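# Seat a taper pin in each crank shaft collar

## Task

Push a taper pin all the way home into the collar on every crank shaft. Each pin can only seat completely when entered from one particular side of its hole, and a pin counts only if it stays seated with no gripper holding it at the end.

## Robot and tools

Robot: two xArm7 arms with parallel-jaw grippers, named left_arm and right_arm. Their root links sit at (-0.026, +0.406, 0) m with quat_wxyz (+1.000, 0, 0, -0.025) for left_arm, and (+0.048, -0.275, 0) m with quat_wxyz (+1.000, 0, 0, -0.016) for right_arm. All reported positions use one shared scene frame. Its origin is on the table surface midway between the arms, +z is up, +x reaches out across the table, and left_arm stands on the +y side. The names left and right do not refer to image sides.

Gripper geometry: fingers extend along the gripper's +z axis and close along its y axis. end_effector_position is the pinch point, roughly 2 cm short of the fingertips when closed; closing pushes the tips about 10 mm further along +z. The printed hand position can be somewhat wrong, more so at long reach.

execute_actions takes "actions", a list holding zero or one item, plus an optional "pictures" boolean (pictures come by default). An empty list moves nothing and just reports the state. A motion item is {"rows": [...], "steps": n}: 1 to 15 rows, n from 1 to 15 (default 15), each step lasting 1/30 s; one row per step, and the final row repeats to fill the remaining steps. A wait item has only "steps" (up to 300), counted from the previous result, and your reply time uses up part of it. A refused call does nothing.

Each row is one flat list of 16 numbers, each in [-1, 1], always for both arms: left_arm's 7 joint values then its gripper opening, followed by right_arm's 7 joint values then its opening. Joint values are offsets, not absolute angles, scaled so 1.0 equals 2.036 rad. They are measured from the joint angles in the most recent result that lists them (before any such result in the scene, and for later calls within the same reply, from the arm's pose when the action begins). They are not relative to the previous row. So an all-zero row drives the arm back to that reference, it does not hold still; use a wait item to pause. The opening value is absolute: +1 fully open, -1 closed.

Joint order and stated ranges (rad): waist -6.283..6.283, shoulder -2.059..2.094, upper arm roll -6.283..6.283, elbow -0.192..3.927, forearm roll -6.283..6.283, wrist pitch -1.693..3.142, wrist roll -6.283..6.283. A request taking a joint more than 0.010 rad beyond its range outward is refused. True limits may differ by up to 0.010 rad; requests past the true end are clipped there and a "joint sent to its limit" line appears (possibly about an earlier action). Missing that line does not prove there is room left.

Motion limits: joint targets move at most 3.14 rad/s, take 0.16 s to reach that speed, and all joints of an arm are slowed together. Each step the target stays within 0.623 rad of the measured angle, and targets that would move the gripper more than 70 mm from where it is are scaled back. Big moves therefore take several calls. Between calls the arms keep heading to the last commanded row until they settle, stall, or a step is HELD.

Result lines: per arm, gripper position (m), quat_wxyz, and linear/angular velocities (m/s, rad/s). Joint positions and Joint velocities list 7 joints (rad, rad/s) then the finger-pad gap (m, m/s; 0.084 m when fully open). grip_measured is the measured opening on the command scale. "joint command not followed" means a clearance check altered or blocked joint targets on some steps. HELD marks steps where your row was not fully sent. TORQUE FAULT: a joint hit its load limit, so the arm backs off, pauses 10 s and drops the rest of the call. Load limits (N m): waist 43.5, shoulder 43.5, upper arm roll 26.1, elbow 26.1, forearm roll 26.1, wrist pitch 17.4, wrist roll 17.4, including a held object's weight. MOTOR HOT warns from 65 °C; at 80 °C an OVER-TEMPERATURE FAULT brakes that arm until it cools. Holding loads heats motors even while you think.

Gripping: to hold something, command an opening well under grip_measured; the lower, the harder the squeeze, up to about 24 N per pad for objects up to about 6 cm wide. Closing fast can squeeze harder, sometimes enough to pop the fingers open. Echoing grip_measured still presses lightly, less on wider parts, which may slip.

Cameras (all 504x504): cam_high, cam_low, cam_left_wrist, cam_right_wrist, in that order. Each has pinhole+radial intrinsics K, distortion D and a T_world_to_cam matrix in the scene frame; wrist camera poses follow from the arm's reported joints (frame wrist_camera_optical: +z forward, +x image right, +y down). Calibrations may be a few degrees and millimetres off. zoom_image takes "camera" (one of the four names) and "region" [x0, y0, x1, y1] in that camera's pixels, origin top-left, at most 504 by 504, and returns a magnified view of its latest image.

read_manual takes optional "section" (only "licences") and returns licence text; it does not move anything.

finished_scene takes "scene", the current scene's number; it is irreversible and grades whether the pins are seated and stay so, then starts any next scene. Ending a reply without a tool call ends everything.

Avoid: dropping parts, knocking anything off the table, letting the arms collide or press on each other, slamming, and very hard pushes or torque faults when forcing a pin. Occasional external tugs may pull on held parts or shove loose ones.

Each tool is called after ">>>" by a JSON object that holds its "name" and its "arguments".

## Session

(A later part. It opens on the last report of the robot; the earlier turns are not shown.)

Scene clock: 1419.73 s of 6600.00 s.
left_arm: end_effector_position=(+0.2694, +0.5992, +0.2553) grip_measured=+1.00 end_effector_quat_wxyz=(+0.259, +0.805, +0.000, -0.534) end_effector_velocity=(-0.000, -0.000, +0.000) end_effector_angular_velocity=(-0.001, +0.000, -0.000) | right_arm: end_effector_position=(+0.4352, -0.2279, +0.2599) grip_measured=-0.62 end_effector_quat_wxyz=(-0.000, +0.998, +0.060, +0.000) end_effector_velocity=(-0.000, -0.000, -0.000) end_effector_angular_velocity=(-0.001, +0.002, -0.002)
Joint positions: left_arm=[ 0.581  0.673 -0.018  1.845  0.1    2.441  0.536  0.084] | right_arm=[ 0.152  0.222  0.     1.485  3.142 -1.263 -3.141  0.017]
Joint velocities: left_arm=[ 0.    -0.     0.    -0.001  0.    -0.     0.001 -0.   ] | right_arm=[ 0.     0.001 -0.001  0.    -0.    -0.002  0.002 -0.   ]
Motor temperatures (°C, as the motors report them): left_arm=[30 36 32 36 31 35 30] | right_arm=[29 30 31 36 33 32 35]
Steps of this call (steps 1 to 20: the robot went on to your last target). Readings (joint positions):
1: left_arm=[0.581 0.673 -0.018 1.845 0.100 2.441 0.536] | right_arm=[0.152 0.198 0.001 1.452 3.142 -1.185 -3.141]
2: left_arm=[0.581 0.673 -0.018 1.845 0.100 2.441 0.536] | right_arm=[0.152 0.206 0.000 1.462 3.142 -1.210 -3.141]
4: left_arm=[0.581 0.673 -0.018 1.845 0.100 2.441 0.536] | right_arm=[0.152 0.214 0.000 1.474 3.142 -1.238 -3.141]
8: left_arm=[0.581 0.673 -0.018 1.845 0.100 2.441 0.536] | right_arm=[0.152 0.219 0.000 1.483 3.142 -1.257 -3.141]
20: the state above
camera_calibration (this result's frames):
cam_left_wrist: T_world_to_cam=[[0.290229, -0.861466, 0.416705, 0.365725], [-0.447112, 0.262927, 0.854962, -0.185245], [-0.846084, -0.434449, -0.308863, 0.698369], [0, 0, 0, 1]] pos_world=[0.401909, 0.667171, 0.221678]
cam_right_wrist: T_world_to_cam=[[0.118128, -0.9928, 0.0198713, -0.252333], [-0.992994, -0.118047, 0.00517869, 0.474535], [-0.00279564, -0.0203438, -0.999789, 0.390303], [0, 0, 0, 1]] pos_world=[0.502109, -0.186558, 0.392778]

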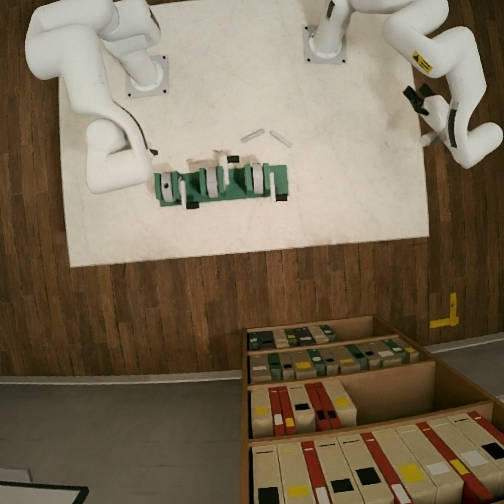

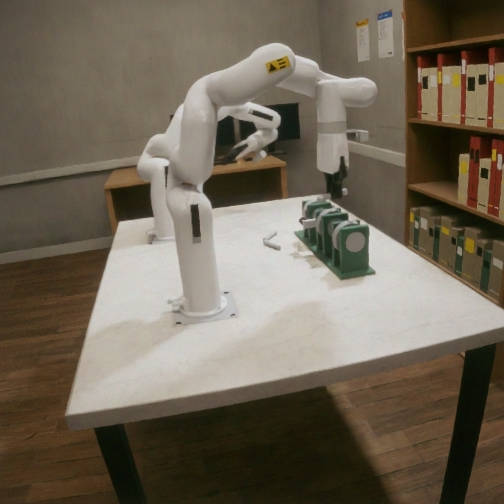

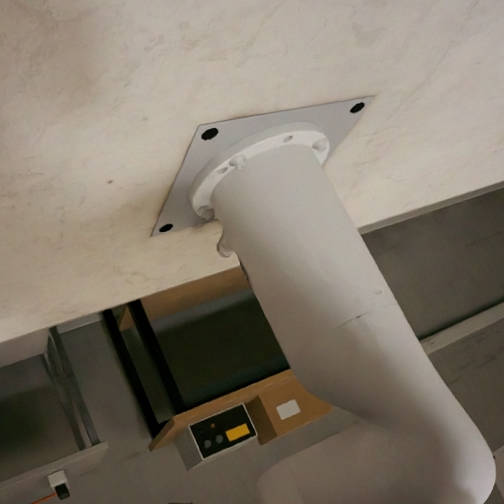

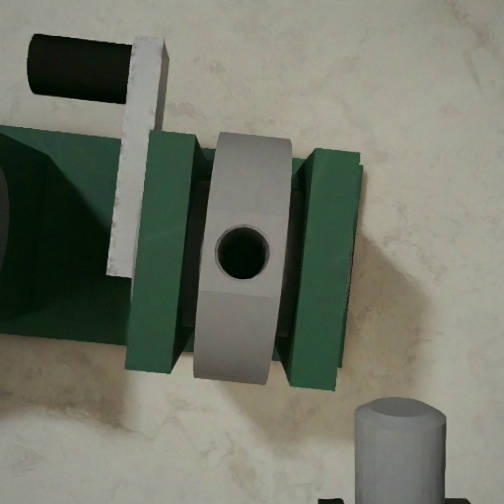

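>>> {"name": "execute_actions", "arguments": {"actions": [{"rows":[[0,0,0,0,0,0,0,1,0.0349,-0.1098,0,-0.2223,0,0.1125,0,-0.95]],"steps":15}], "pictures": false}}

>>> {"name": "execute_actions", "arguments": {"actions": [{"steps":10}], "pictures": false}}

Scene clock: 1475.30 s of 6600.00 s.
left_arm: end_effector_position=(+0.2694, +0.5992, +0.2553) grip_measured=+1.00 end_effector_quat_wxyz=(+0.259, +0.805, +0.000, -0.534) end_effector_velocity=(+0.000, -0.000, +0.001) end_effector_angular_velocity=(+0.001, -0.001, +0.000) | right_arm: end_effector_position=(+0.3553, -0.2159, +0.2020) grip_measured=-0.62 end_effector_quat_wxyz=(-0.000, +0.996, +0.094, +0.000) end_effector_velocity=(-0.017, -0.001, -0.016) end_effector_angular_velocity=(+0.003, -0.024, +0.009)
Joint positions: left_arm=[ 0.581  0.673 -0.018  1.845  0.1    2.441  0.536  0.084] | right_arm=[ 0.221  0.004  0.     1.045  3.142 -1.04  -3.141  0.017]
Joint velocities: left_arm=[-0.    -0.002 -0.     0.    -0.     0.001 -0.    -0.   ] | right_arm=[ 0.016 -0.06  -0.008 -0.112 -0.002  0.075 -0.     0.   ]
Motor temperatures (°C, as the motors report them): left_arm=[30 36 32 36 31 35 30] | right_arm=[29 31 31 38 33 31 35]
Steps of this call (steps 1 to 15: the robot went on to your last target; steps 16 to 90: nothing new was sent; then 52.07 s passed at rest; steps 91 to 105: all 15 steps of this action). Readings (joint positions):
91: left_arm=[0.581 0.673 -0.018 1.845 0.100 2.441 0.536] | right_arm=[0.152 0.222 0.000 1.485 3.142 -1.263 -3.141]
92: left_arm=[0.581 0.673 -0.018 1.845 0.100 2.441 0.536] | right_arm=[0.153 0.219 0.000 1.479 3.142 -1.259 -3.141]
94: left_arm=[0.581 0.673 -0.018 1.845 0.100 2.441 0.536] | right_arm=[0.160 0.195 -0.001 1.431 3.141 -1.233 -3.141]
98: left_arm=[0.581 0.673 -0.018 1.845 0.100 2.441 0.536] | right_arm=[0.195 0.086 0.001 1.208 3.142 -1.123 -3.141]
105: the state above

Scene clock: 1475.63 s of 6600.00 s.
left_arm: end_effector_position=(+0.2694, +0.5992, +0.2553) grip_measured=+1.00 end_effector_quat_wxyz=(+0.259, +0.805, +0.000, -0.534) end_effector_velocity=(-0.000, +0.000, +0.000) end_effector_angular_velocity=(+0.001, +0.001, -0.000) | right_arm: end_effector_position=(+0.3530, -0.2157, +0.2002) grip_measured=-0.62 end_effector_quat_wxyz=(-0.000, +0.995, +0.095, +0.000) end_effector_velocity=(-0.002, +0.001, -0.001) end_effector_angular_velocity=(-0.001, +0.001, +0.003)
Joint positions: left_arm=[ 0.581  0.673 -0.018  1.845  0.1    2.441  0.536  0.084] | right_arm=[ 0.223 -0.001  0.     1.034  3.142 -1.034 -3.141  0.017]
Joint velocities: left_arm=[ 0.     0.    -0.     0.     0.001  0.    -0.    -0.   ] | right_arm=[ 0.002 -0.004  0.002 -0.007 -0.     0.002  0.001 -0.   ]
Motor temperatures (°C, as the motors report them): left_arm=[30 36 32 36 31 35 30] | right_arm=[29 31 31 38 33 31 35]
Steps of this call (steps 1 to 10: the robot went on to your last target). Readings (joint positions):
1: left_arm=[0.581 0.673 -0.018 1.845 0.100 2.441 0.536] | right_arm=[0.221 0.003 0.000 1.042 3.142 -1.038 -3.141]
2: left_arm=[0.581 0.673 -0.018 1.845 0.100 2.441 0.536] | right_arm=[0.222 0.002 -0.000 1.040 3.142 -1.037 -3.141]
4: left_arm=[0.581 0.673 -0.018 1.845 0.100 2.441 0.536] | right_arm=[0.222 0.000 0.000 1.037 3.142 -1.035 -3.141]
8: left_arm=[0.581 0.673 -0.018 1.845 0.100 2.441 0.536] | right_arm=[0.222 -0.001 0.000 1.034 3.142 -1.034 -3.141]
10: the state above

>>> {"name": "execute_actions", "arguments": {"actions": [{"rows":[[0,0,0,0,0,0,0,1,0,0.064,0,-0.061,0,0.125,0,-0.95],[0,0,0,0,0,0,0,1,0,0.064,0,-0.061,0,0.125,0,-0.95],[0,0,0,0,0,0,0,1,0,0.064,0,-0.061,0,0.125,0,-0.95],[0,0,0,0,0,0,0,1,0,0.064,0,-0.061,0,0.125,0,-0.95],[0,0,0,0,0,0,0,1,0,0.12,0,-0.08,0,0.2,0,-0.95],[0,0,0,0,0,0,0,1,0,0.12,0,-0.08,0,0.2,0,-0.95],[0,0,0,0,0,0,0,1,0,0.12,0,-0.08,0,0.2,0,-0.95],[0,0,0,0,0,0,0,1,0,0.12,0,-0.08,0,0.2,0,-0.95],[0,0,0,0,0,0,0,1,0,0.14,0,-0.083,0,0.223,0,-0.95],[0,0,0,0,0,0,0,1,0,0.14,0,-0.083,0,0.223,0,-0.95],[0,0,0,0,0,0,0,1,0,0.14,0,-0.083,0,0.223,0,-0.95],[0,0,0,0,0,0,0,1,0,0.15,0,-0.084,0,0.234,0,-0.95]],"steps":15}], "pictures": false}}

>>> {"name": "execute_actions", "arguments": {"actions": [{"steps":15}]}}

Scene clock: 1486.90 s of 6600.00 s.
left_arm: end_effector_position=(+0.2694, +0.5992, +0.2553) grip_measured=+1.00 end_effector_quat_wxyz=(+0.259, +0.805, +0.000, -0.534) end_effector_velocity=(-0.000, +0.000, -0.000) end_effector_angular_velocity=(+0.000, -0.001, -0.000) | right_arm: end_effector_position=(+0.3509, -0.2161, +0.0394) grip_measured=-0.62 end_effector_quat_wxyz=(+0.000, +0.995, +0.095, -0.003) end_effector_velocity=(-0.010, -0.002, -0.127) end_effector_angular_velocity=(+0.003, -0.016, -0.002)
Joint positions: left_arm=[ 0.581  0.673 -0.018  1.845  0.1    2.441  0.536  0.084] | right_arm=[ 0.223  0.284  0.     0.868  3.142 -0.59  -3.141  0.017]
Joint velocities: left_arm=[-0.    -0.001 -0.    -0.001  0.    -0.001  0.    -0.   ] | right_arm=[ 0.     0.27  -0.002 -0.086  0.001  0.372 -0.    -0.   ]
Motor temperatures (°C, as the motors report them): left_arm=[30 36 32 36 31 35 30] | right_arm=[29 31 31 38 33 31 35]
Steps of this call (steps 1 to 30: the robot went on to your last target; steps 31 to 90: nothing new was sent; then 7.77 s passed at rest; steps 91 to 105: all 15 steps of this action). Readings (joint positions):
91: left_arm=[0.581 0.673 -0.018 1.845 0.100 2.441 0.536] | right_arm=[0.223 -0.001 0.000 1.032 3.142 -1.033 -3.141]
92: left_arm=[0.581 0.673 -0.018 1.845 0.100 2.441 0.536] | right_arm=[0.223 0.001 0.000 1.031 3.142 -1.027 -3.141]
94: left_arm=[0.581 0.673 -0.018 1.845 0.100 2.441 0.536] | right_arm=[0.223 0.022 0.000 1.011 3.142 -0.978 -3.141]
98: left_arm=[0.581 0.673 -0.018 1.845 0.100 2.441 0.536] | right_arm=[0.223 0.123 0.000 0.939 3.142 -0.818 -3.141]
105: the state above

Scene clock: 1487.40 s of 6600.00 s.
left_arm: end_effector_position=(+0.2694, +0.5992, +0.2553) grip_measured=+1.00 end_effector_quat_wxyz=(+0.259, +0.805, +0.000, -0.534) end_effector_velocity=(-0.000, +0.000, -0.000) end_effector_angular_velocity=(+0.000, +0.001, +0.000) | right_arm: end_effector_position=(+0.3521, -0.2159, +0.0301) grip_measured=-0.62 end_effector_quat_wxyz=(-0.000, +0.995, +0.095, +0.001) end_effector_velocity=(-0.002, +0.001, -0.002) end_effector_angular_velocity=(-0.000, +0.005, +0.004)
Joint positions: left_arm=[ 0.581  0.673 -0.018  1.845  0.1    2.441  0.536  0.084] | right_arm=[ 0.223  0.304  0.     0.863  3.142 -0.558 -3.141  0.017]
Joint velocities: left_arm=[ 0.     0.001  0.     0.     0.     0.    -0.001  0.   ] | right_arm=[ 0.001  0.005  0.003 -0.002 -0.     0.002 -0.     0.   ]
Motor temperatures (°C, as the motors report them): left_arm=[30 36 32 36 31 35 30] | right_arm=[29 31 31 38 33 31 35]
Steps of this call (steps 1 to 15: the robot went on to your last target). Readings (joint positions):
1: left_arm=[0.581 0.673 -0.018 1.845 0.100 2.441 0.536] | right_arm=[0.223 0.291 0.000 0.866 3.142 -0.580 -3.141]
2: left_arm=[0.581 0.673 -0.018 1.845 0.100 2.441 0.536] | right_arm=[0.223 0.295 0.000 0.865 3.142 -0.573 -3.141]
4: left_arm=[0.581 0.673 -0.018 1.845 0.100 2.441 0.536] | right_arm=[0.223 0.299 0.000 0.865 3.142 -0.565 -3.141]
8: left_arm=[0.581 0.673 -0.018 1.845 0.100 2.441 0.536] | right_arm=[0.223 0.302 0.000 0.864 3.142 -0.560 -3.141]
15: the state above
camera_calibration (this result's frames):
cam_left_wrist: T_world_to_cam=[[0.290229, -0.861466, 0.416705, 0.365725], [-0.447112, 0.262927, 0.854962, -0.185245], [-0.846084, -0.434449, -0.308863, 0.698369], [0, 0, 0, 1]] pos_world=[0.401909, 0.667171, 0.221678]
cam_right_wrist: T_world_to_cam=[[0.18799, -0.981969, 0.0199129, -0.248321], [-0.982171, -0.187941, 0.00429828, 0.375718], [-0.000478325, -0.0203659, -0.999792, 0.15973], [0, 0, 0, 1]] pos_world=[0.415778, -0.169978, 0.163027]

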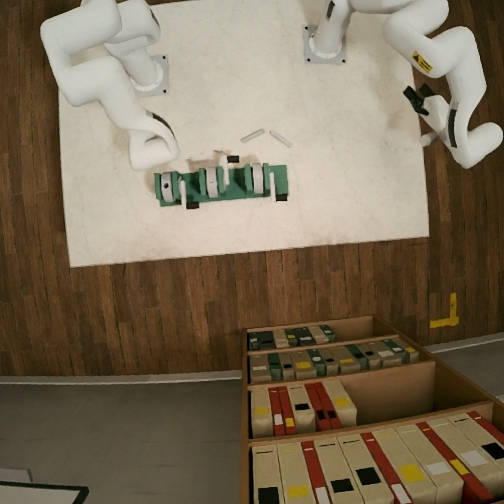

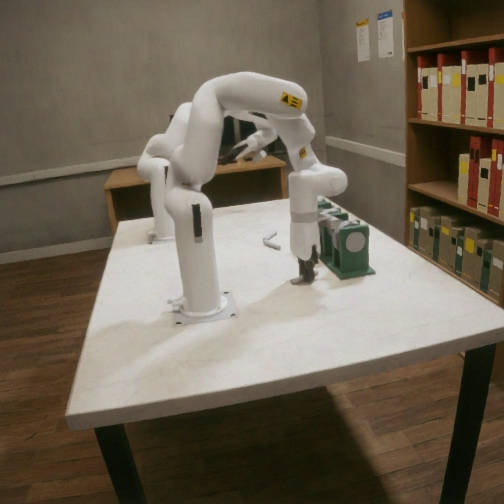

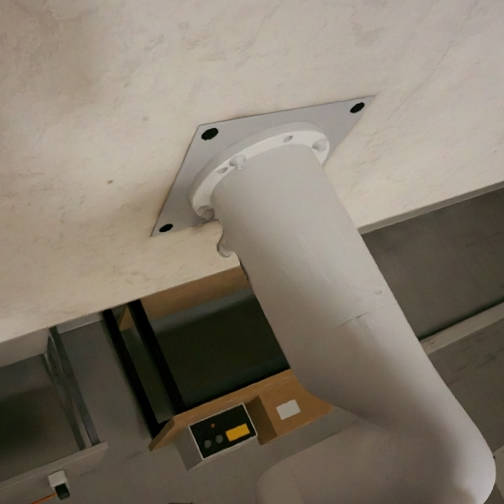

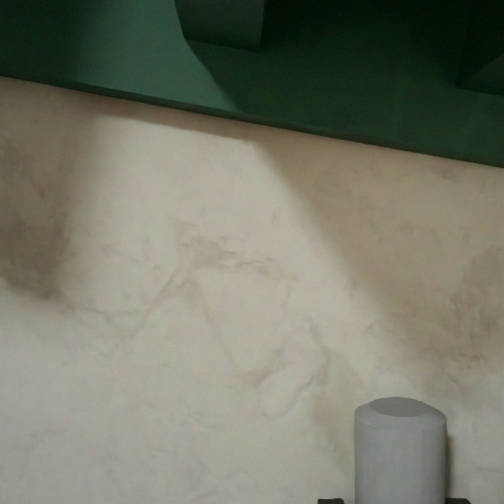

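>>> {"name": "execute_actions", "arguments": {"actions": [{"rows":[[0,0,0,0,0,0,0,1,0,0.004,0,-0.0005,0,0.005,0,-0.95],[0,0,0,0,0,0,0,1,0,0.0075,0,-0.001,0,0.009,0,-0.95],[0,0,0,0,0,0,0,1,0,0.0075,0,-0.001,0,0.009,0,-0.95],[0,0,0,0,0,0,0,1,0,0.0075,0,-0.001,0,0.009,0,-0.95],[0,0,0,0,0,0,0,1,0,0.0075,0,-0.001,0,0.009,0,-0.95],[0,0,0,0,0,0,0,1,0,0.0075,0,-0.001,0,0.009,0,-0.95],[0,0,0,0,0,0,0,1,0,0.0075,0,-0.001,0,0.009,0,-0.95],[0,0,0,0,0,0,0,1,0,0.0075,0,-0.001,0,0.009,0,-0.6],[0,0,0,0,0,0,0,1,0,0.0075,0,-0.001,0,0.009,0,-0.5],[0,0,0,0,0,0,0,1,0,0.0075,0,-0.001,0,0.009,0,-0.4]],"steps":15}]}}

Scene clock: 1494.10 s of 6600.00 s.
left_arm: end_effector_position=(+0.2694, +0.5992, +0.2553) grip_measured=+1.00 end_effector_quat_wxyz=(+0.259, +0.805, +0.000, -0.534) end_effector_velocity=(-0.000, +0.000, -0.000) end_effector_angular_velocity=(+0.000, +0.002, -0.000) | right_arm: end_effector_position=(+0.3520, -0.2159, +0.0237) grip_measured=-0.42 end_effector_quat_wxyz=(-0.000, +0.995, +0.095, +0.001) end_effector_velocity=(+0.000, -0.000, -0.000) end_effector_angular_velocity=(-0.000, -0.001, -0.001)
Joint positions: left_arm=[ 0.581  0.673 -0.018  1.845  0.1    2.441  0.536  0.084] | right_arm=[ 0.223  0.319  0.     0.861  3.142 -0.54  -3.141  0.026]
Joint velocities: left_arm=[-0.     0.001  0.    -0.001  0.001 -0.    -0.001  0.   ] | right_arm=[-0.001  0.001 -0.001  0.     0.     0.001 -0.     0.   ]
Motor temperatures (°C, as the motors report them): left_arm=[30 36 32 36 31 35 30] | right_arm=[29 31 31 37 33 31 35]
Steps of this call (steps 1 to 15: the robot went on to your last target; steps 16 to 90: nothing new was sent; then 3.20 s passed at rest; steps 91 to 105: all 15 steps of this action). Readings (joint positions):
91: left_arm=[0.581 0.673 -0.018 1.845 0.100 2.441 0.536] | right_arm=[0.223 0.304 0.000 0.863 3.142 -0.557 -3.141]
92: left_arm=[0.581 0.673 -0.018 1.845 0.100 2.441 0.536] | right_arm=[0.223 0.306 0.000 0.863 3.142 -0.554 -3.141]
94: left_arm=[0.581 0.673 -0.018 1.845 0.100 2.441 0.536] | right_arm=[0.223 0.313 0.000 0.862 3.142 -0.547 -3.141]
98: left_arm=[0.581 0.673 -0.018 1.845 0.100 2.441 0.536] | right_arm=[0.223 0.318 0.000 0.861 3.142 -0.541 -3.141]
105: the state above
camera_calibration (this result's frames):
cam_left_wrist: T_world_to_cam=[[0.290229, -0.861466, 0.416705, 0.365725], [-0.447112, 0.262927, 0.854962, -0.185245], [-0.846084, -0.434449, -0.308863, 0.698369], [0, 0, 0, 1]] pos_world=[0.401909, 0.667171, 0.221678]
cam_right_wrist: T_world_to_cam=[[0.187967, -0.981974, 0.0199034, -0.248183], [-0.982175, -0.187941, 0.00317365, 0.375731], [0.000624225, -0.0201452, -0.999797, 0.153016], [0, 0, 0, 1]] pos_world=[0.415588, -0.170011, 0.156732]

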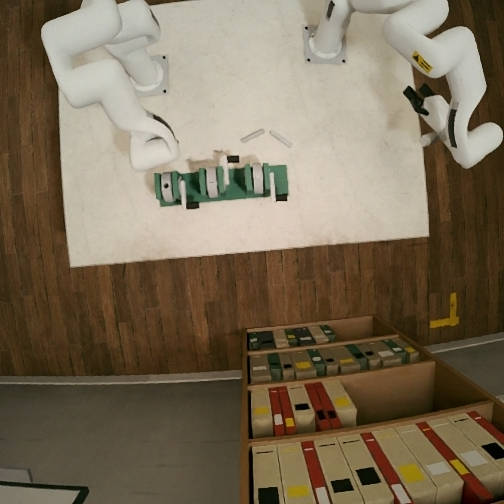

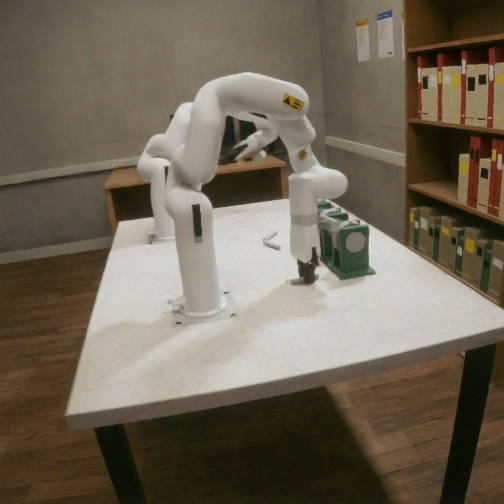

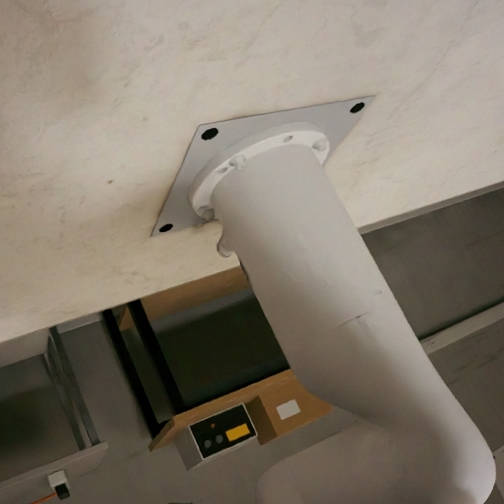

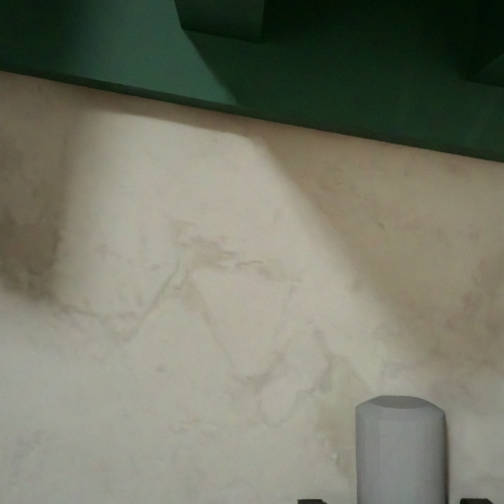

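>>> {"name": "execute_actions", "arguments": {"actions": [{"rows":[[0,0,0,0,0,0,0,1,0,0.004,0,0.007,0,-0.0026,0,-0.4],[0,0,0,0,0,0,0,1,0,0.0087,0,0.014,0,-0.0052,0,-0.4],[0,0,0,0,0,0,0,1,0,0.013,0,0.021,0,-0.0078,0,-0.4],[0,0,0,0,0,0,0,1,0,0.0174,0,0.028,0,-0.0104,0,-0.4],[0,0,0,0,0,0,0,1,0,0.0217,0,0.0347,0,-0.013,0,-0.4],[0,0,0,0,0,0,0,1,0,0.0217,0,0.0347,0,-0.013,0,-0.4],[0,0,0,0,0,0,0,1,0,0.0217,0,0.0347,0,-0.013,0,-0.4],[0,0,0,0,0,0,0,1,0,0.0217,0,0.0347,0,-0.013,0,-0.4],[0,0,0,0,0,0,0,1,0,0.0217,0,0.0347,0,-0.013,0,-0.4],[0,0,0,0,0,0,0,1,0,0.0217,0,0.0347,0,-0.013,0,-0.4],[0,0,0,0,0,0,0,1,0,0.0217,0,0.0347,0,-0.013,0,-0.55],[0,0,0,0,0,0,0,1,0,0.0217,0,0.0347,0,-0.013,0,-0.65],[0,0,0,0,0,0,0,1,0,0.0217,0,0.0347,0,-0.013,0,-0.8],[0,0,0,0,0,0,0,1,0,0.0217,0,0.0347,0,-0.013,0,-0.95]],"steps":15}], "pictures": false}}

>>> {"name": "execute_actions", "arguments": {"actions": [{"steps":15}]}}

Scene clock: 1514.97 s of 6600.00 s.
left_arm: end_effector_position=(+0.2694, +0.5992, +0.2553) grip_measured=+1.00 end_effector_quat_wxyz=(+0.259, +0.805, +0.000, -0.534) end_effector_velocity=(-0.000, -0.000, -0.000) end_effector_angular_velocity=(-0.003, +0.000, -0.001) | right_arm: end_effector_position=(+0.3693, -0.2126, +0.0237) grip_measured=-0.61 end_effector_quat_wxyz=(-0.000, +0.995, +0.095, +0.001) end_effector_velocity=(+0.002, +0.000, +0.000) end_effector_angular_velocity=(+0.000, +0.000, -0.001)
Joint positions: left_arm=[ 0.581  0.673 -0.018  1.845  0.1    2.441  0.536  0.084] | right_arm=[ 0.223  0.362  0.     0.93   3.142 -0.566 -3.141  0.017]
Joint velocities: left_arm=[-0.     0.001 -0.    -0.    -0.     0.     0.002 -0.   ] | right_arm=[ 0.     0.004  0.     0.008  0.    -0.004  0.     0.   ]
Motor temperatures (°C, as the motors report them): left_arm=[30 36 32 36 31 35 30] | right_arm=[29 31 31 36 33 31 35]
Steps of this call (steps 1 to 15: the robot went on to your last target; steps 16 to 90: nothing new was sent; then 17.37 s passed at rest; steps 91 to 105: all 15 steps of this action). Readings (joint positions):
91: left_arm=[0.581 0.673 -0.018 1.845 0.100 2.441 0.536] | right_arm=[0.223 0.319 0.000 0.861 3.142 -0.540 -3.141]
92: left_arm=[0.581 0.673 -0.018 1.845 0.100 2.441 0.536] | right_arm=[0.223 0.321 0.000 0.864 3.142 -0.542 -3.141]
94: left_arm=[0.581 0.673 -0.018 1.845 0.100 2.441 0.536] | right_arm=[0.223 0.331 0.000 0.881 3.142 -0.548 -3.141]
98: left_arm=[0.581 0.673 -0.018 1.845 0.100 2.441 0.536] | right_arm=[0.223 0.356 0.000 0.921 3.142 -0.561 -3.141]
105: the state above

Scene clock: 1515.47 s of 6600.00 s.
left_arm: end_effector_position=(+0.2694, +0.5992, +0.2553) grip_measured=+1.00 end_effector_quat_wxyz=(+0.259, +0.805, +0.000, -0.534) end_effector_velocity=(-0.000, -0.000, +0.000) end_effector_angular_velocity=(-0.000, +0.000, -0.000) | right_arm: end_effector_position=(+0.3697, -0.2125, +0.0237) grip_measured=-0.61 end_effector_quat_wxyz=(-0.000, +0.995, +0.095, +0.001) end_effector_velocity=(-0.000, +0.000, -0.000) end_effector_angular_velocity=(-0.000, +0.001, +0.000)
Joint positions: left_arm=[ 0.581  0.673 -0.018  1.845  0.1    2.441  0.536  0.084] | right_arm=[ 0.223  0.363  0.     0.931  3.142 -0.566 -3.141  0.017]
Joint velocities: left_arm=[ 0. -0. -0. -0.  0.  0.  0.  0.] | right_arm=[ 0.001  0.001  0.     0.     0.    -0.001  0.001 -0.   ]
Motor temperatures (°C, as the motors report them): left_arm=[30 36 32 36 31 35 30] | right_arm=[29 31 31 36 33 31 35]
Steps of this call (steps 1 to 15: the robot went on to your last target). Readings (joint positions):
1: left_arm=[0.581 0.673 -0.018 1.845 0.100 2.441 0.536] | right_arm=[0.223 0.362 0.000 0.930 3.142 -0.566 -3.141]
2: left_arm=[0.581 0.673 -0.018 1.845 0.100 2.441 0.536] | right_arm=[0.223 0.363 0.000 0.931 3.142 -0.566 -3.141]
4: left_arm=[0.581 0.673 -0.018 1.845 0.100 2.441 0.536] | right_arm=[0.223 0.363 0.000 0.931 3.142 -0.566 -3.141]
8: left_arm=[0.581 0.673 -0.018 1.845 0.100 2.441 0.536] | right_arm=[0.223 0.363 0.000 0.931 3.142 -0.566 -3.141]
15: the state above
All arms were judged still, so your last target was given up. Only a new action makes them travel on or press farther. Fingers that are still opening or closing keep moving.
camera_calibration (this result's frames):
cam_left_wrist: T_world_to_cam=[[0.290229, -0.861466, 0.416705, 0.365725], [-0.447112, 0.262927, 0.854962, -0.185245], [-0.846084, -0.434449, -0.308863, 0.698369], [0, 0, 0, 1]] pos_world=[0.401909, 0.667171, 0.221678]
cam_right_wrist: T_world_to_cam=[[0.187964, -0.981974, 0.0198917, -0.248139], [-0.982176, -0.187938, 0.00319682, 0.39376], [0.000599208, -0.020138, -0.999797, 0.153088], [0, 0, 0, 1]] pos_world=[0.433291, -0.166581, 0.156734]

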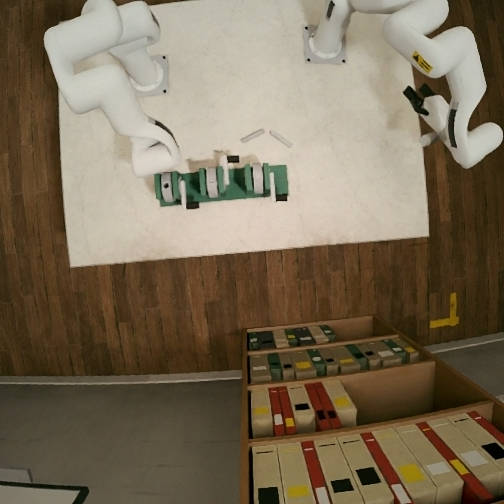

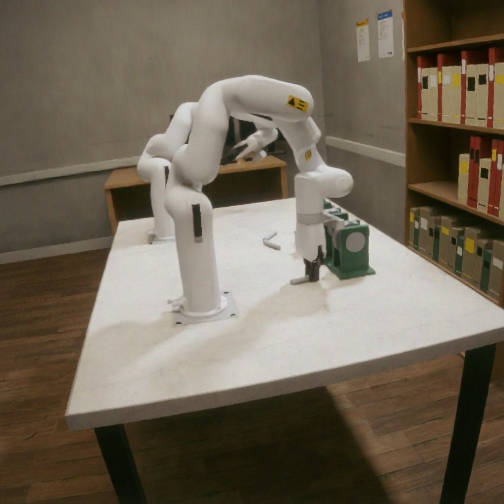

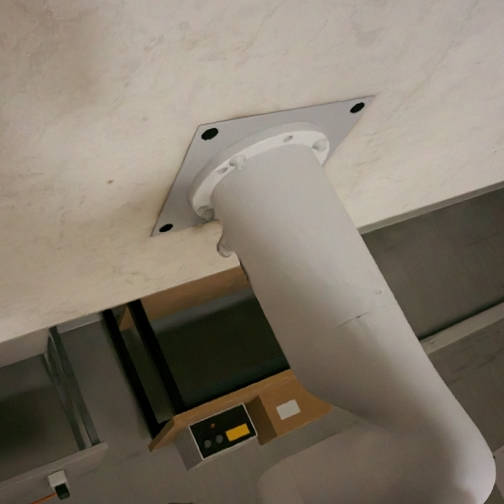

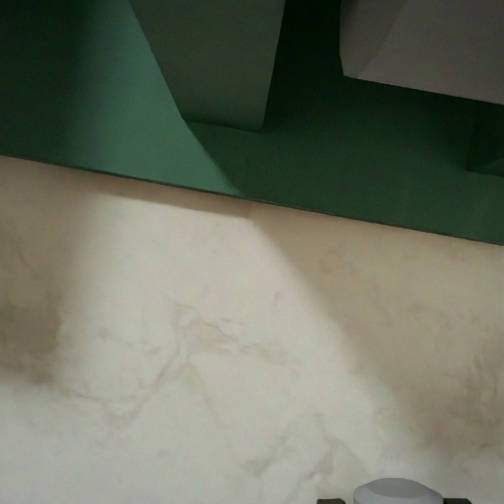

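>>> {"name": "execute_actions", "arguments": {"actions": [{"rows":[[0,0,0,0,0,0,0,1,0,-0.03,0,0,0,-0.03,0,-0.95],[0,0,0,0,0,0,0,1,0,-0.06,0,0.005,0,-0.065,0,-0.95],[0,0,0,0,0,0,0,1,0,-0.1,0,0.015,0,-0.115,0,-0.95],[0,0,0,0,0,0,0,1,0,-0.1788,0,0.0506,0,-0.2299,0,-0.95]],"steps":15}], "pictures": false}}

>>> {"name": "execute_actions", "arguments": {"actions": [{"steps":10}], "pictures": false}}

Scene clock: 1525.30 s of 6600.00 s.
left_arm: end_effector_position=(+0.2694, +0.5992, +0.2553) grip_measured=+1.00 end_effector_quat_wxyz=(+0.259, +0.805, +0.000, -0.534) end_effector_velocity=(+0.000, -0.000, +0.000) end_effector_angular_velocity=(-0.000, -0.001, +0.000) | right_arm: end_effector_position=(+0.3581, -0.2148, +0.1905) grip_measured=-0.61 end_effector_quat_wxyz=(-0.000, +0.995, +0.095, +0.004) end_effector_velocity=(-0.044, -0.009, +0.136) end_effector_angular_velocity=(-0.005, +0.024, -0.001)
Joint positions: left_arm=[ 0.581  0.673 -0.018  1.845  0.1    2.441  0.536  0.084] | right_arm=[ 0.222  0.019  0.     1.029  3.142 -1.002 -3.141  0.017]
Joint velocities: left_arm=[ 0.    -0.     0.     0.    -0.001 -0.     0.    -0.   ] | right_arm=[-0.001 -0.274 -0.002  0.083  0.    -0.382 -0.002 -0.   ]
Motor temperatures (°C, as the motors report them): left_arm=[30 36 32 36 31 35 30] | right_arm=[29 31 31 36 33 31 35]
Steps of this call (steps 1 to 90: nothing new was sent; then 6.33 s passed at rest; steps 91 to 105: all 15 steps of this action). Readings (joint positions):
91: left_arm=[0.581 0.673 -0.018 1.845 0.100 2.441 0.536] | right_arm=[0.223 0.363 0.000 0.931 3.142 -0.567 -3.141]
92: left_arm=[0.581 0.673 -0.018 1.845 0.100 2.441 0.536] | right_arm=[0.223 0.358 0.000 0.931 3.142 -0.573 -3.141]
94: left_arm=[0.581 0.673 -0.018 1.845 0.100 2.441 0.536] | right_arm=[0.223 0.317 0.000 0.930 3.142 -0.621 -3.141]
98: left_arm=[0.581 0.673 -0.018 1.845 0.100 2.441 0.536] | right_arm=[0.223 0.193 0.000 0.969 3.142 -0.775 -3.141]
105: the state above

Scene clock: 1525.63 s of 6600.00 s.
left_arm: end_effector_position=(+0.2694, +0.5992, +0.2553) grip_measured=+1.00 end_effector_quat_wxyz=(+0.259, +0.805, +0.000, -0.534) end_effector_velocity=(-0.000, +0.000, +0.000) end_effector_angular_velocity=(+0.000, -0.000, -0.000) | right_arm: end_effector_position=(+0.3531, -0.2157, +0.1995) grip_measured=-0.61 end_effector_quat_wxyz=(-0.000, +0.995, +0.095, -0.000) end_effector_velocity=(+0.001, -0.000, +0.007) end_effector_angular_velocity=(+0.002, -0.010, -0.003)
Joint positions: left_arm=[ 0.581  0.673 -0.018  1.845  0.1    2.441  0.536  0.084] | right_arm=[ 0.223  0.001  0.     1.033  3.142 -1.033 -3.141  0.017]
Joint velocities: left_arm=[ 0.    -0.001 -0.    -0.     0.     0.     0.     0.   ] | right_arm=[-0.001 -0.012 -0.001  0.009  0.    -0.01   0.001 -0.   ]
Motor temperatures (°C, as the motors report them): left_arm=[30 36 32 36 31 35 30] | right_arm=[29 31 31 36 33 31 35]
Steps of this call (steps 1 to 10: the robot went on to your last target). Readings (joint positions):
1: left_arm=[0.581 0.673 -0.018 1.845 0.100 2.441 0.536] | right_arm=[0.222 0.012 0.000 1.031 3.142 -1.012 -3.141]
2: left_arm=[0.581 0.673 -0.018 1.845 0.100 2.441 0.536] | right_arm=[0.223 0.008 0.000 1.031 3.142 -1.019 -3.141]
4: left_arm=[0.581 0.673 -0.018 1.845 0.100 2.441 0.536] | right_arm=[0.223 0.005 0.000 1.031 3.142 -1.027 -3.141]
8: left_arm=[0.581 0.673 -0.018 1.845 0.100 2.441 0.536] | right_arm=[0.223 0.002 0.000 1.033 3.142 -1.032 -3.141]
10: the state above

>>> {"name": "execute_actions", "arguments": {"actions": [{"rows":[[0,0,0,0,0,0,0,1,-0.0017,-0.197,0,-0.03,0,0.2,0,-0.95],[0,0,0,0,0,0,0,1,-0.0017,-0.197,0,-0.03,0,0.2,0,-0.95],[0,0,0,0,0,0,0,1,-0.0017,-0.197,0,-0.03,0,0.2,0,-0.95],[0,0,0,0,0,0,0,1,-0.0017,-0.197,0,-0.03,0,0.2,0,-0.95],[0,0,0,0,0,0,0,1,-0.0017,-0.197,0,-0.0653,0,0.409,0,-0.95]],"steps":15}], "pictures": false}}

>>> {"name": "execute_actions", "arguments": {"actions": [{"steps":8}], "pictures": false}}

Scene clock: 1542.37 s of 6600.00 s.
left_arm: end_effector_position=(+0.2694, +0.5992, +0.2553) grip_measured=+1.00 end_effector_quat_wxyz=(+0.259, +0.805, +0.000, -0.534) end_effector_velocity=(+0.000, +0.000, +0.000) end_effector_angular_velocity=(+0.001, -0.002, -0.000) | right_arm: end_effector_position=(+0.4965, -0.1893, +0.3245) grip_measured=-0.61 end_effector_quat_wxyz=(-0.043, +0.888, +0.083, +0.451) end_effector_velocity=(+0.222, +0.041, +0.364) end_effector_angular_velocity=(+0.331, -1.740, -0.003)
Joint positions: left_arm=[ 0.581  0.673 -0.018  1.845  0.1    2.441  0.536  0.084] | right_arm=[ 0.219 -0.354  0.     0.921  3.142 -0.335 -3.141  0.017]
Joint velocities: left_arm=[ 0.    -0.001  0.     0.001  0.    -0.001  0.001  0.   ] | right_arm=[-0.004 -0.525  0.001 -0.209 -0.     1.455 -0.     0.   ]
Motor temperatures (°C, as the motors report them): left_arm=[30 36 32 36 31 35 30] | right_arm=[29 31 31 37 33 31 35]
Steps of this call (steps 1 to 30: the robot went on to your last target; steps 31 to 90: nothing new was sent; then 13.23 s passed at rest; steps 91 to 105: all 15 steps of this action). Readings (joint positions):
91: left_arm=[0.581 0.673 -0.018 1.845 0.100 2.441 0.536] | right_arm=[0.223 -0.002 0.000 1.034 3.142 -1.034 -3.141]
92: left_arm=[0.581 0.673 -0.018 1.845 0.100 2.441 0.536] | right_arm=[0.223 -0.006 0.000 1.033 3.142 -1.027 -3.141]
94: left_arm=[0.581 0.673 -0.018 1.845 0.100 2.441 0.536] | right_arm=[0.222 -0.050 0.001 1.022 3.142 -0.977 -3.141]
98: left_arm=[0.581 0.673 -0.018 1.845 0.100 2.441 0.536] | right_arm=[0.221 -0.205 0.000 0.992 3.142 -0.760 -3.141]
105: the state above

Scene clock: 1542.63 s of 6600.00 s.
left_arm: end_effector_position=(+0.2694, +0.5992, +0.2553) grip_measured=+1.00 end_effector_quat_wxyz=(+0.259, +0.805, +0.000, -0.534) end_effector_velocity=(+0.000, -0.000, -0.000) end_effector_angular_velocity=(-0.000, -0.001, -0.000) | right_arm: end_effector_position=(+0.5137, -0.1862, +0.3561) grip_measured=-0.61 end_effector_quat_wxyz=(-0.049, +0.851, +0.080, +0.516) end_effector_velocity=(+0.008, +0.002, +0.016) end_effector_angular_velocity=(+0.015, -0.077, -0.000)
Joint positions: left_arm=[ 0.581  0.673 -0.018  1.845  0.1    2.441  0.536  0.084] | right_arm=[ 0.219 -0.397  0.     0.901  3.142 -0.208 -3.141  0.017]
Joint velocities: left_arm=[-0. -0.  0.  0. -0. -0.  0. -0.] | right_arm=[-0.    -0.02   0.001 -0.013  0.     0.071  0.    -0.   ]
Motor temperatures (°C, as the motors report them): left_arm=[30 36 32 36 31 35 30] | right_arm=[29 31 31 37 33 31 35]
Steps of this call (steps 1 to 8: the robot went on to your last target). Readings (joint positions):
1: left_arm=[0.581 0.673 -0.018 1.845 0.100 2.441 0.536] | right_arm=[0.219 -0.369 0.000 0.915 3.142 -0.292 -3.141]
2: left_arm=[0.581 0.673 -0.018 1.845 0.100 2.441 0.536] | right_arm=[0.219 -0.380 0.000 0.911 3.142 -0.262 -3.141]
4: left_arm=[0.581 0.673 -0.018 1.845 0.100 2.441 0.536] | right_arm=[0.219 -0.391 0.000 0.906 3.142 -0.229 -3.141]
8: the state above

>>> {"name": "execute_actions", "arguments": {"actions": [{"rows":[[0,0,0,0,0,0,0,1,0,-0.0904,0,-0.286,0,0.4072,0,-0.95]],"steps":15}], "pictures": false}}

>>> {"name": "execute_actions", "arguments": {"actions": [{"steps":15}], "pictures": false}}

Scene clock: 1546.80 s of 6600.00 s.
left_arm: end_effector_position=(+0.2694, +0.5992, +0.2553) grip_measured=+1.00 end_effector_quat_wxyz=(+0.259, +0.805, +0.000, -0.534) end_effector_velocity=(+0.000, +0.000, +0.000) end_effector_angular_velocity=(+0.001, -0.001, -0.000) | right_arm: end_effector_position=(+0.4894, -0.1909, +0.2987) grip_measured=-0.61 end_effector_quat_wxyz=(-0.064, +0.733, +0.069, +0.674) end_effector_velocity=(-0.016, -0.003, +0.032) end_effector_angular_velocity=(+0.077, -0.408, +0.001)
Joint positions: left_arm=[ 0.581  0.673 -0.018  1.845  0.1    2.441  0.536  0.084] | right_arm=[ 0.219 -0.572  0.     0.346  3.142  0.57  -3.141  0.017]
Joint velocities: left_arm=[-0.     0.    -0.     0.002  0.     0.001  0.     0.   ] | right_arm=[-0.    -0.108  0.001 -0.287 -0.     0.593  0.    -0.   ]
Motor temperatures (°C, as the motors report them): left_arm=[30 36 32 36 31 35 30] | right_arm=[29 30 31 37 33 31 35]
Steps of this call (steps 1 to 30: the robot went on to your last target; steps 31 to 90: nothing new was sent; then 0.67 s passed at rest; steps 91 to 105: all 15 steps of this action). Readings (joint positions):
91: left_arm=[0.581 0.673 -0.018 1.845 0.100 2.441 0.536] | right_arm=[0.219 -0.400 0.000 0.900 3.142 -0.200 -3.141]
92: left_arm=[0.581 0.673 -0.018 1.845 0.100 2.441 0.536] | right_arm=[0.219 -0.402 0.000 0.895 3.142 -0.193 -3.141]
94: left_arm=[0.581 0.673 -0.018 1.845 0.100 2.441 0.536] | right_arm=[0.219 -0.417 0.000 0.852 3.142 -0.142 -3.141]
98: left_arm=[0.581 0.673 -0.018 1.845 0.100 2.441 0.536] | right_arm=[0.219 -0.487 0.000 0.620 3.142 0.131 -3.141]
105: the state above

Scene clock: 1547.30 s of 6600.00 s.
left_arm: end_effector_position=(+0.2694, +0.5992, +0.2553) grip_measured=+1.00 end_effector_quat_wxyz=(+0.259, +0.805, +0.000, -0.534) end_effector_velocity=(-0.000, -0.000, -0.000) end_effector_angular_velocity=(+0.000, +0.002, -0.000) | right_arm: end_effector_position=(+0.4874, -0.1912, +0.3001) grip_measured=-0.61 end_effector_quat_wxyz=(-0.065, +0.721, +0.068, +0.686) end_effector_velocity=(-0.001, -0.001, -0.001) end_effector_angular_velocity=(-0.000, +0.001, -0.002)
Joint positions: left_arm=[ 0.581  0.673 -0.018  1.845  0.1    2.441  0.536  0.084] | right_arm=[ 0.219 -0.581  0.     0.319  3.142  0.621 -3.141  0.017]
Joint velocities: left_arm=[-0.     0.    -0.    -0.001  0.001  0.    -0.     0.   ] | right_arm=[-0.002 -0.002  0.    -0.005  0.     0.001  0.     0.   ]
Motor temperatures (°C, as the motors report them): left_arm=[30 36 32 36 31 35 30] | right_arm=[29 30 31 38 33 31 35]
Steps of this call (steps 1 to 15: the robot went on to your last target). Readings (joint positions):
1: left_arm=[0.581 0.673 -0.018 1.845 0.100 2.441 0.536] | right_arm=[0.219 -0.575 0.000 0.338 3.142 0.586 -3.141]
2: left_arm=[0.581 0.673 -0.018 1.845 0.100 2.441 0.536] | right_arm=[0.219 -0.577 0.000 0.333 3.142 0.597 -3.141]
4: left_arm=[0.581 0.673 -0.018 1.845 0.100 2.441 0.536] | right_arm=[0.219 -0.579 0.000 0.327 3.142 0.610 -3.141]
8: left_arm=[0.581 0.673 -0.018 1.845 0.100 2.441 0.536] | right_arm=[0.219 -0.580 0.000 0.322 3.142 0.619 -3.141]
15: the state above

>>> {"name": "execute_actions", "arguments": {"actions": [{"rows":[[0,0,0,0,0,0,0,1,0,0.02,0,-0.011,0,0.03,0,-0.95],[0,0,0,0,0,0,0,1,0,0.042,0,-0.022,0,0.063,0,-0.95],[0,0,0,0,0,0,0,1,0,0.042,0,-0.022,0,0.063,0,-0.95],[0,0,0,0,0,0,0,1,0,0.065,0,-0.032,0,0.096,0,-0.95],[0,0,0,0,0,0,0,1,0,0.065,0,-0.032,0,0.096,0,-0.95],[0,0,0,0,0,0,0,1,0,0.0865,0,-0.0413,0,0.1278,0,-0.95]],"steps":15}], "pictures": false}}

>>> {"name": "execute_actions", "arguments": {"actions": [{"steps":20}]}}

>>> {"name": "zoom_image", "arguments": {"camera": "cam_low", "region": [320, 190, 380, 250]}}

Scene clock: 1553.77 s of 6600.00 s.
left_arm: end_effector_position=(+0.2694, +0.5992, +0.2553) grip_measured=+1.00 end_effector_quat_wxyz=(+0.259, +0.805, +0.000, -0.534) end_effector_velocity=(+0.000, +0.000, -0.000) end_effector_angular_velocity=(+0.000, -0.001, -0.000) | right_arm: end_effector_position=(+0.4877, -0.1912, +0.2417) grip_measured=-0.61 end_effector_quat_wxyz=(-0.065, +0.721, +0.068, +0.687) end_effector_velocity=(+0.002, +0.001, -0.002) end_effector_angular_velocity=(+0.004, -0.023, +0.001)
Joint positions: left_arm=[ 0.581  0.673 -0.018  1.845  0.1    2.441  0.536  0.084] | right_arm=[ 0.219 -0.409  0.     0.237  3.142  0.876 -3.141  0.017]
Joint velocities: left_arm=[-0.     0.001 -0.     0.002 -0.    -0.     0.     0.   ] | right_arm=[-0.     0.029  0.001 -0.008 -0.     0.061  0.     0.   ]
Motor temperatures (°C, as the motors report them): left_arm=[30 36 32 36 31 35 30] | right_arm=[29 30 31 38 33 31 35]
Steps of this call (steps 1 to 15: the robot went on to your last target; steps 16 to 90: nothing new was sent; then 2.97 s passed at rest; steps 91 to 105: all 15 steps of this action). Readings (joint positions):
91: left_arm=[0.581 0.673 -0.018 1.845 0.100 2.441 0.536] | right_arm=[0.219 -0.581 0.000 0.318 3.142 0.622 -3.141]
92: left_arm=[0.581 0.673 -0.018 1.845 0.100 2.441 0.536] | right_arm=[0.219 -0.577 0.000 0.317 3.142 0.629 -3.141]
94: left_arm=[0.581 0.673 -0.018 1.845 0.100 2.441 0.536] | right_arm=[0.219 -0.550 0.000 0.304 3.142 0.674 -3.141]
98: left_arm=[0.581 0.673 -0.018 1.845 0.100 2.441 0.536] | right_arm=[0.219 -0.455 0.000 0.256 3.142 0.805 -3.141]
105: the state above

Scene clock: 1554.43 s of 6600.00 s.
left_arm: end_effector_position=(+0.2694, +0.5992, +0.2553) grip_measured=+1.00 end_effector_quat_wxyz=(+0.259, +0.805, +0.000, -0.534) end_effector_velocity=(+0.000, +0.000, +0.000) end_effector_angular_velocity=(+0.000, -0.001, -0.000) | right_arm: end_effector_position=(+0.4873, -0.1913, +0.2401) grip_measured=-0.61 end_effector_quat_wxyz=(-0.065, +0.721, +0.068, +0.686) end_effector_velocity=(-0.000, +0.001, -0.000) end_effector_angular_velocity=(-0.001, +0.000, +0.002)
Joint positions: left_arm=[ 0.581  0.673 -0.018  1.845  0.1    2.441  0.536  0.084] | right_arm=[ 0.219 -0.405  0.     0.235  3.142  0.881 -3.141  0.017]
Joint velocities: left_arm=[ 0.    -0.001 -0.    -0.     0.    -0.001  0.001 -0.   ] | right_arm=[ 0.     0.001  0.001 -0.    -0.     0.001 -0.001 -0.   ]
Motor temperatures (°C, as the motors report them): left_arm=[30 36 32 36 31 35 30] | right_arm=[29 30 31 38 33 31 35]
Steps of this call (steps 1 to 15: the robot went on to your last target; steps 16 to 20: nothing new was sent). Readings (joint positions):
1: left_arm=[0.581 0.673 -0.018 1.845 0.100 2.441 0.536] | right_arm=[0.219 -0.408 0.000 0.237 3.142 0.878 -3.141]
2: left_arm=[0.581 0.673 -0.018 1.845 0.100 2.441 0.536] | right_arm=[0.219 -0.407 0.000 0.237 3.142 0.879 -3.141]
4: left_arm=[0.581 0.673 -0.018 1.845 0.100 2.441 0.536] | right_arm=[0.219 -0.406 0.000 0.236 3.142 0.880 -3.141]
8: left_arm=[0.581 0.673 -0.018 1.845 0.100 2.441 0.536] | right_arm=[0.219 -0.405 0.000 0.235 3.142 0.881 -3.141]
20: the state above
All arms were judged still, so your last target was given up. Only a new action makes them travel on or press farther. Fingers that are still opening or closing keep moving.
camera_calibration (this result's frames):
cam_left_wrist: T_world_to_cam=[[0.290229, -0.861466, 0.416705, 0.365725], [-0.447112, 0.262926, 0.854962, -0.185245], [-0.846084, -0.434449, -0.308863, 0.698369], [0, 0, 0, 1]] pos_world=[0.401909, 0.667171, 0.221678]
cam_right_wrist: T_world_to_cam=[[0.1671, -0.985939, -0.00107974, -0.239269], [-0.0546031, -0.00816083, -0.998475, 0.335436], [0.984427, 0.166904, -0.055199, -0.300704], [0, 0, 0, 1]] pos_world=[0.354319, -0.182978, 0.318067]

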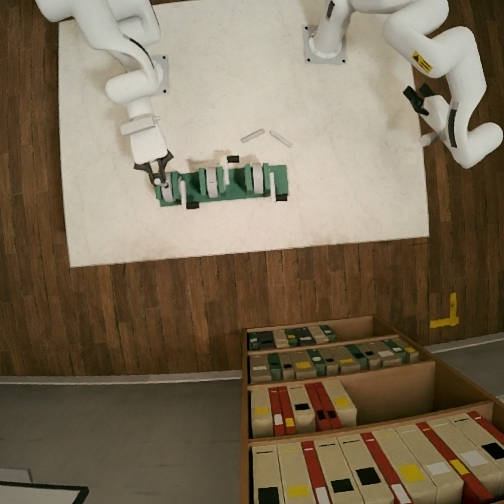

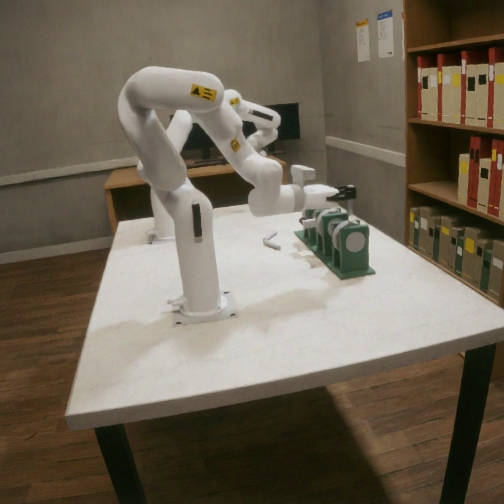

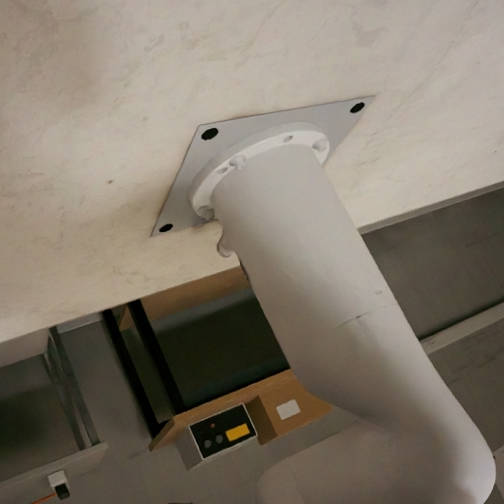

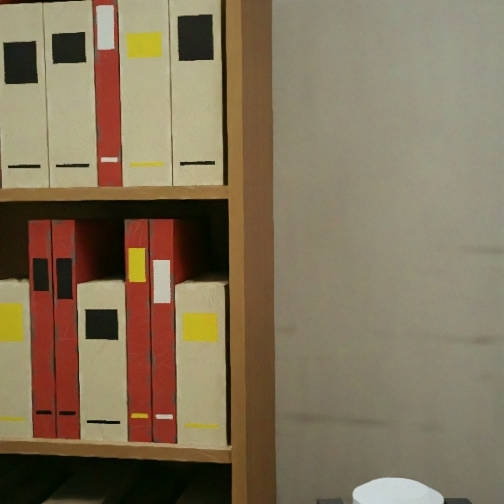

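Region (320, 190, 380, 250) of cam_low's 504x504 image, scaled by 8.400, with more detail than that image has.

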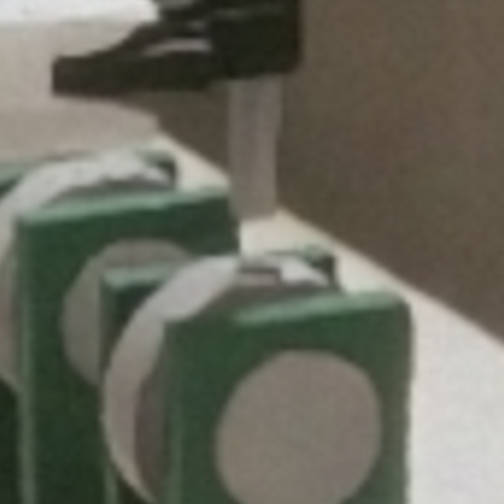

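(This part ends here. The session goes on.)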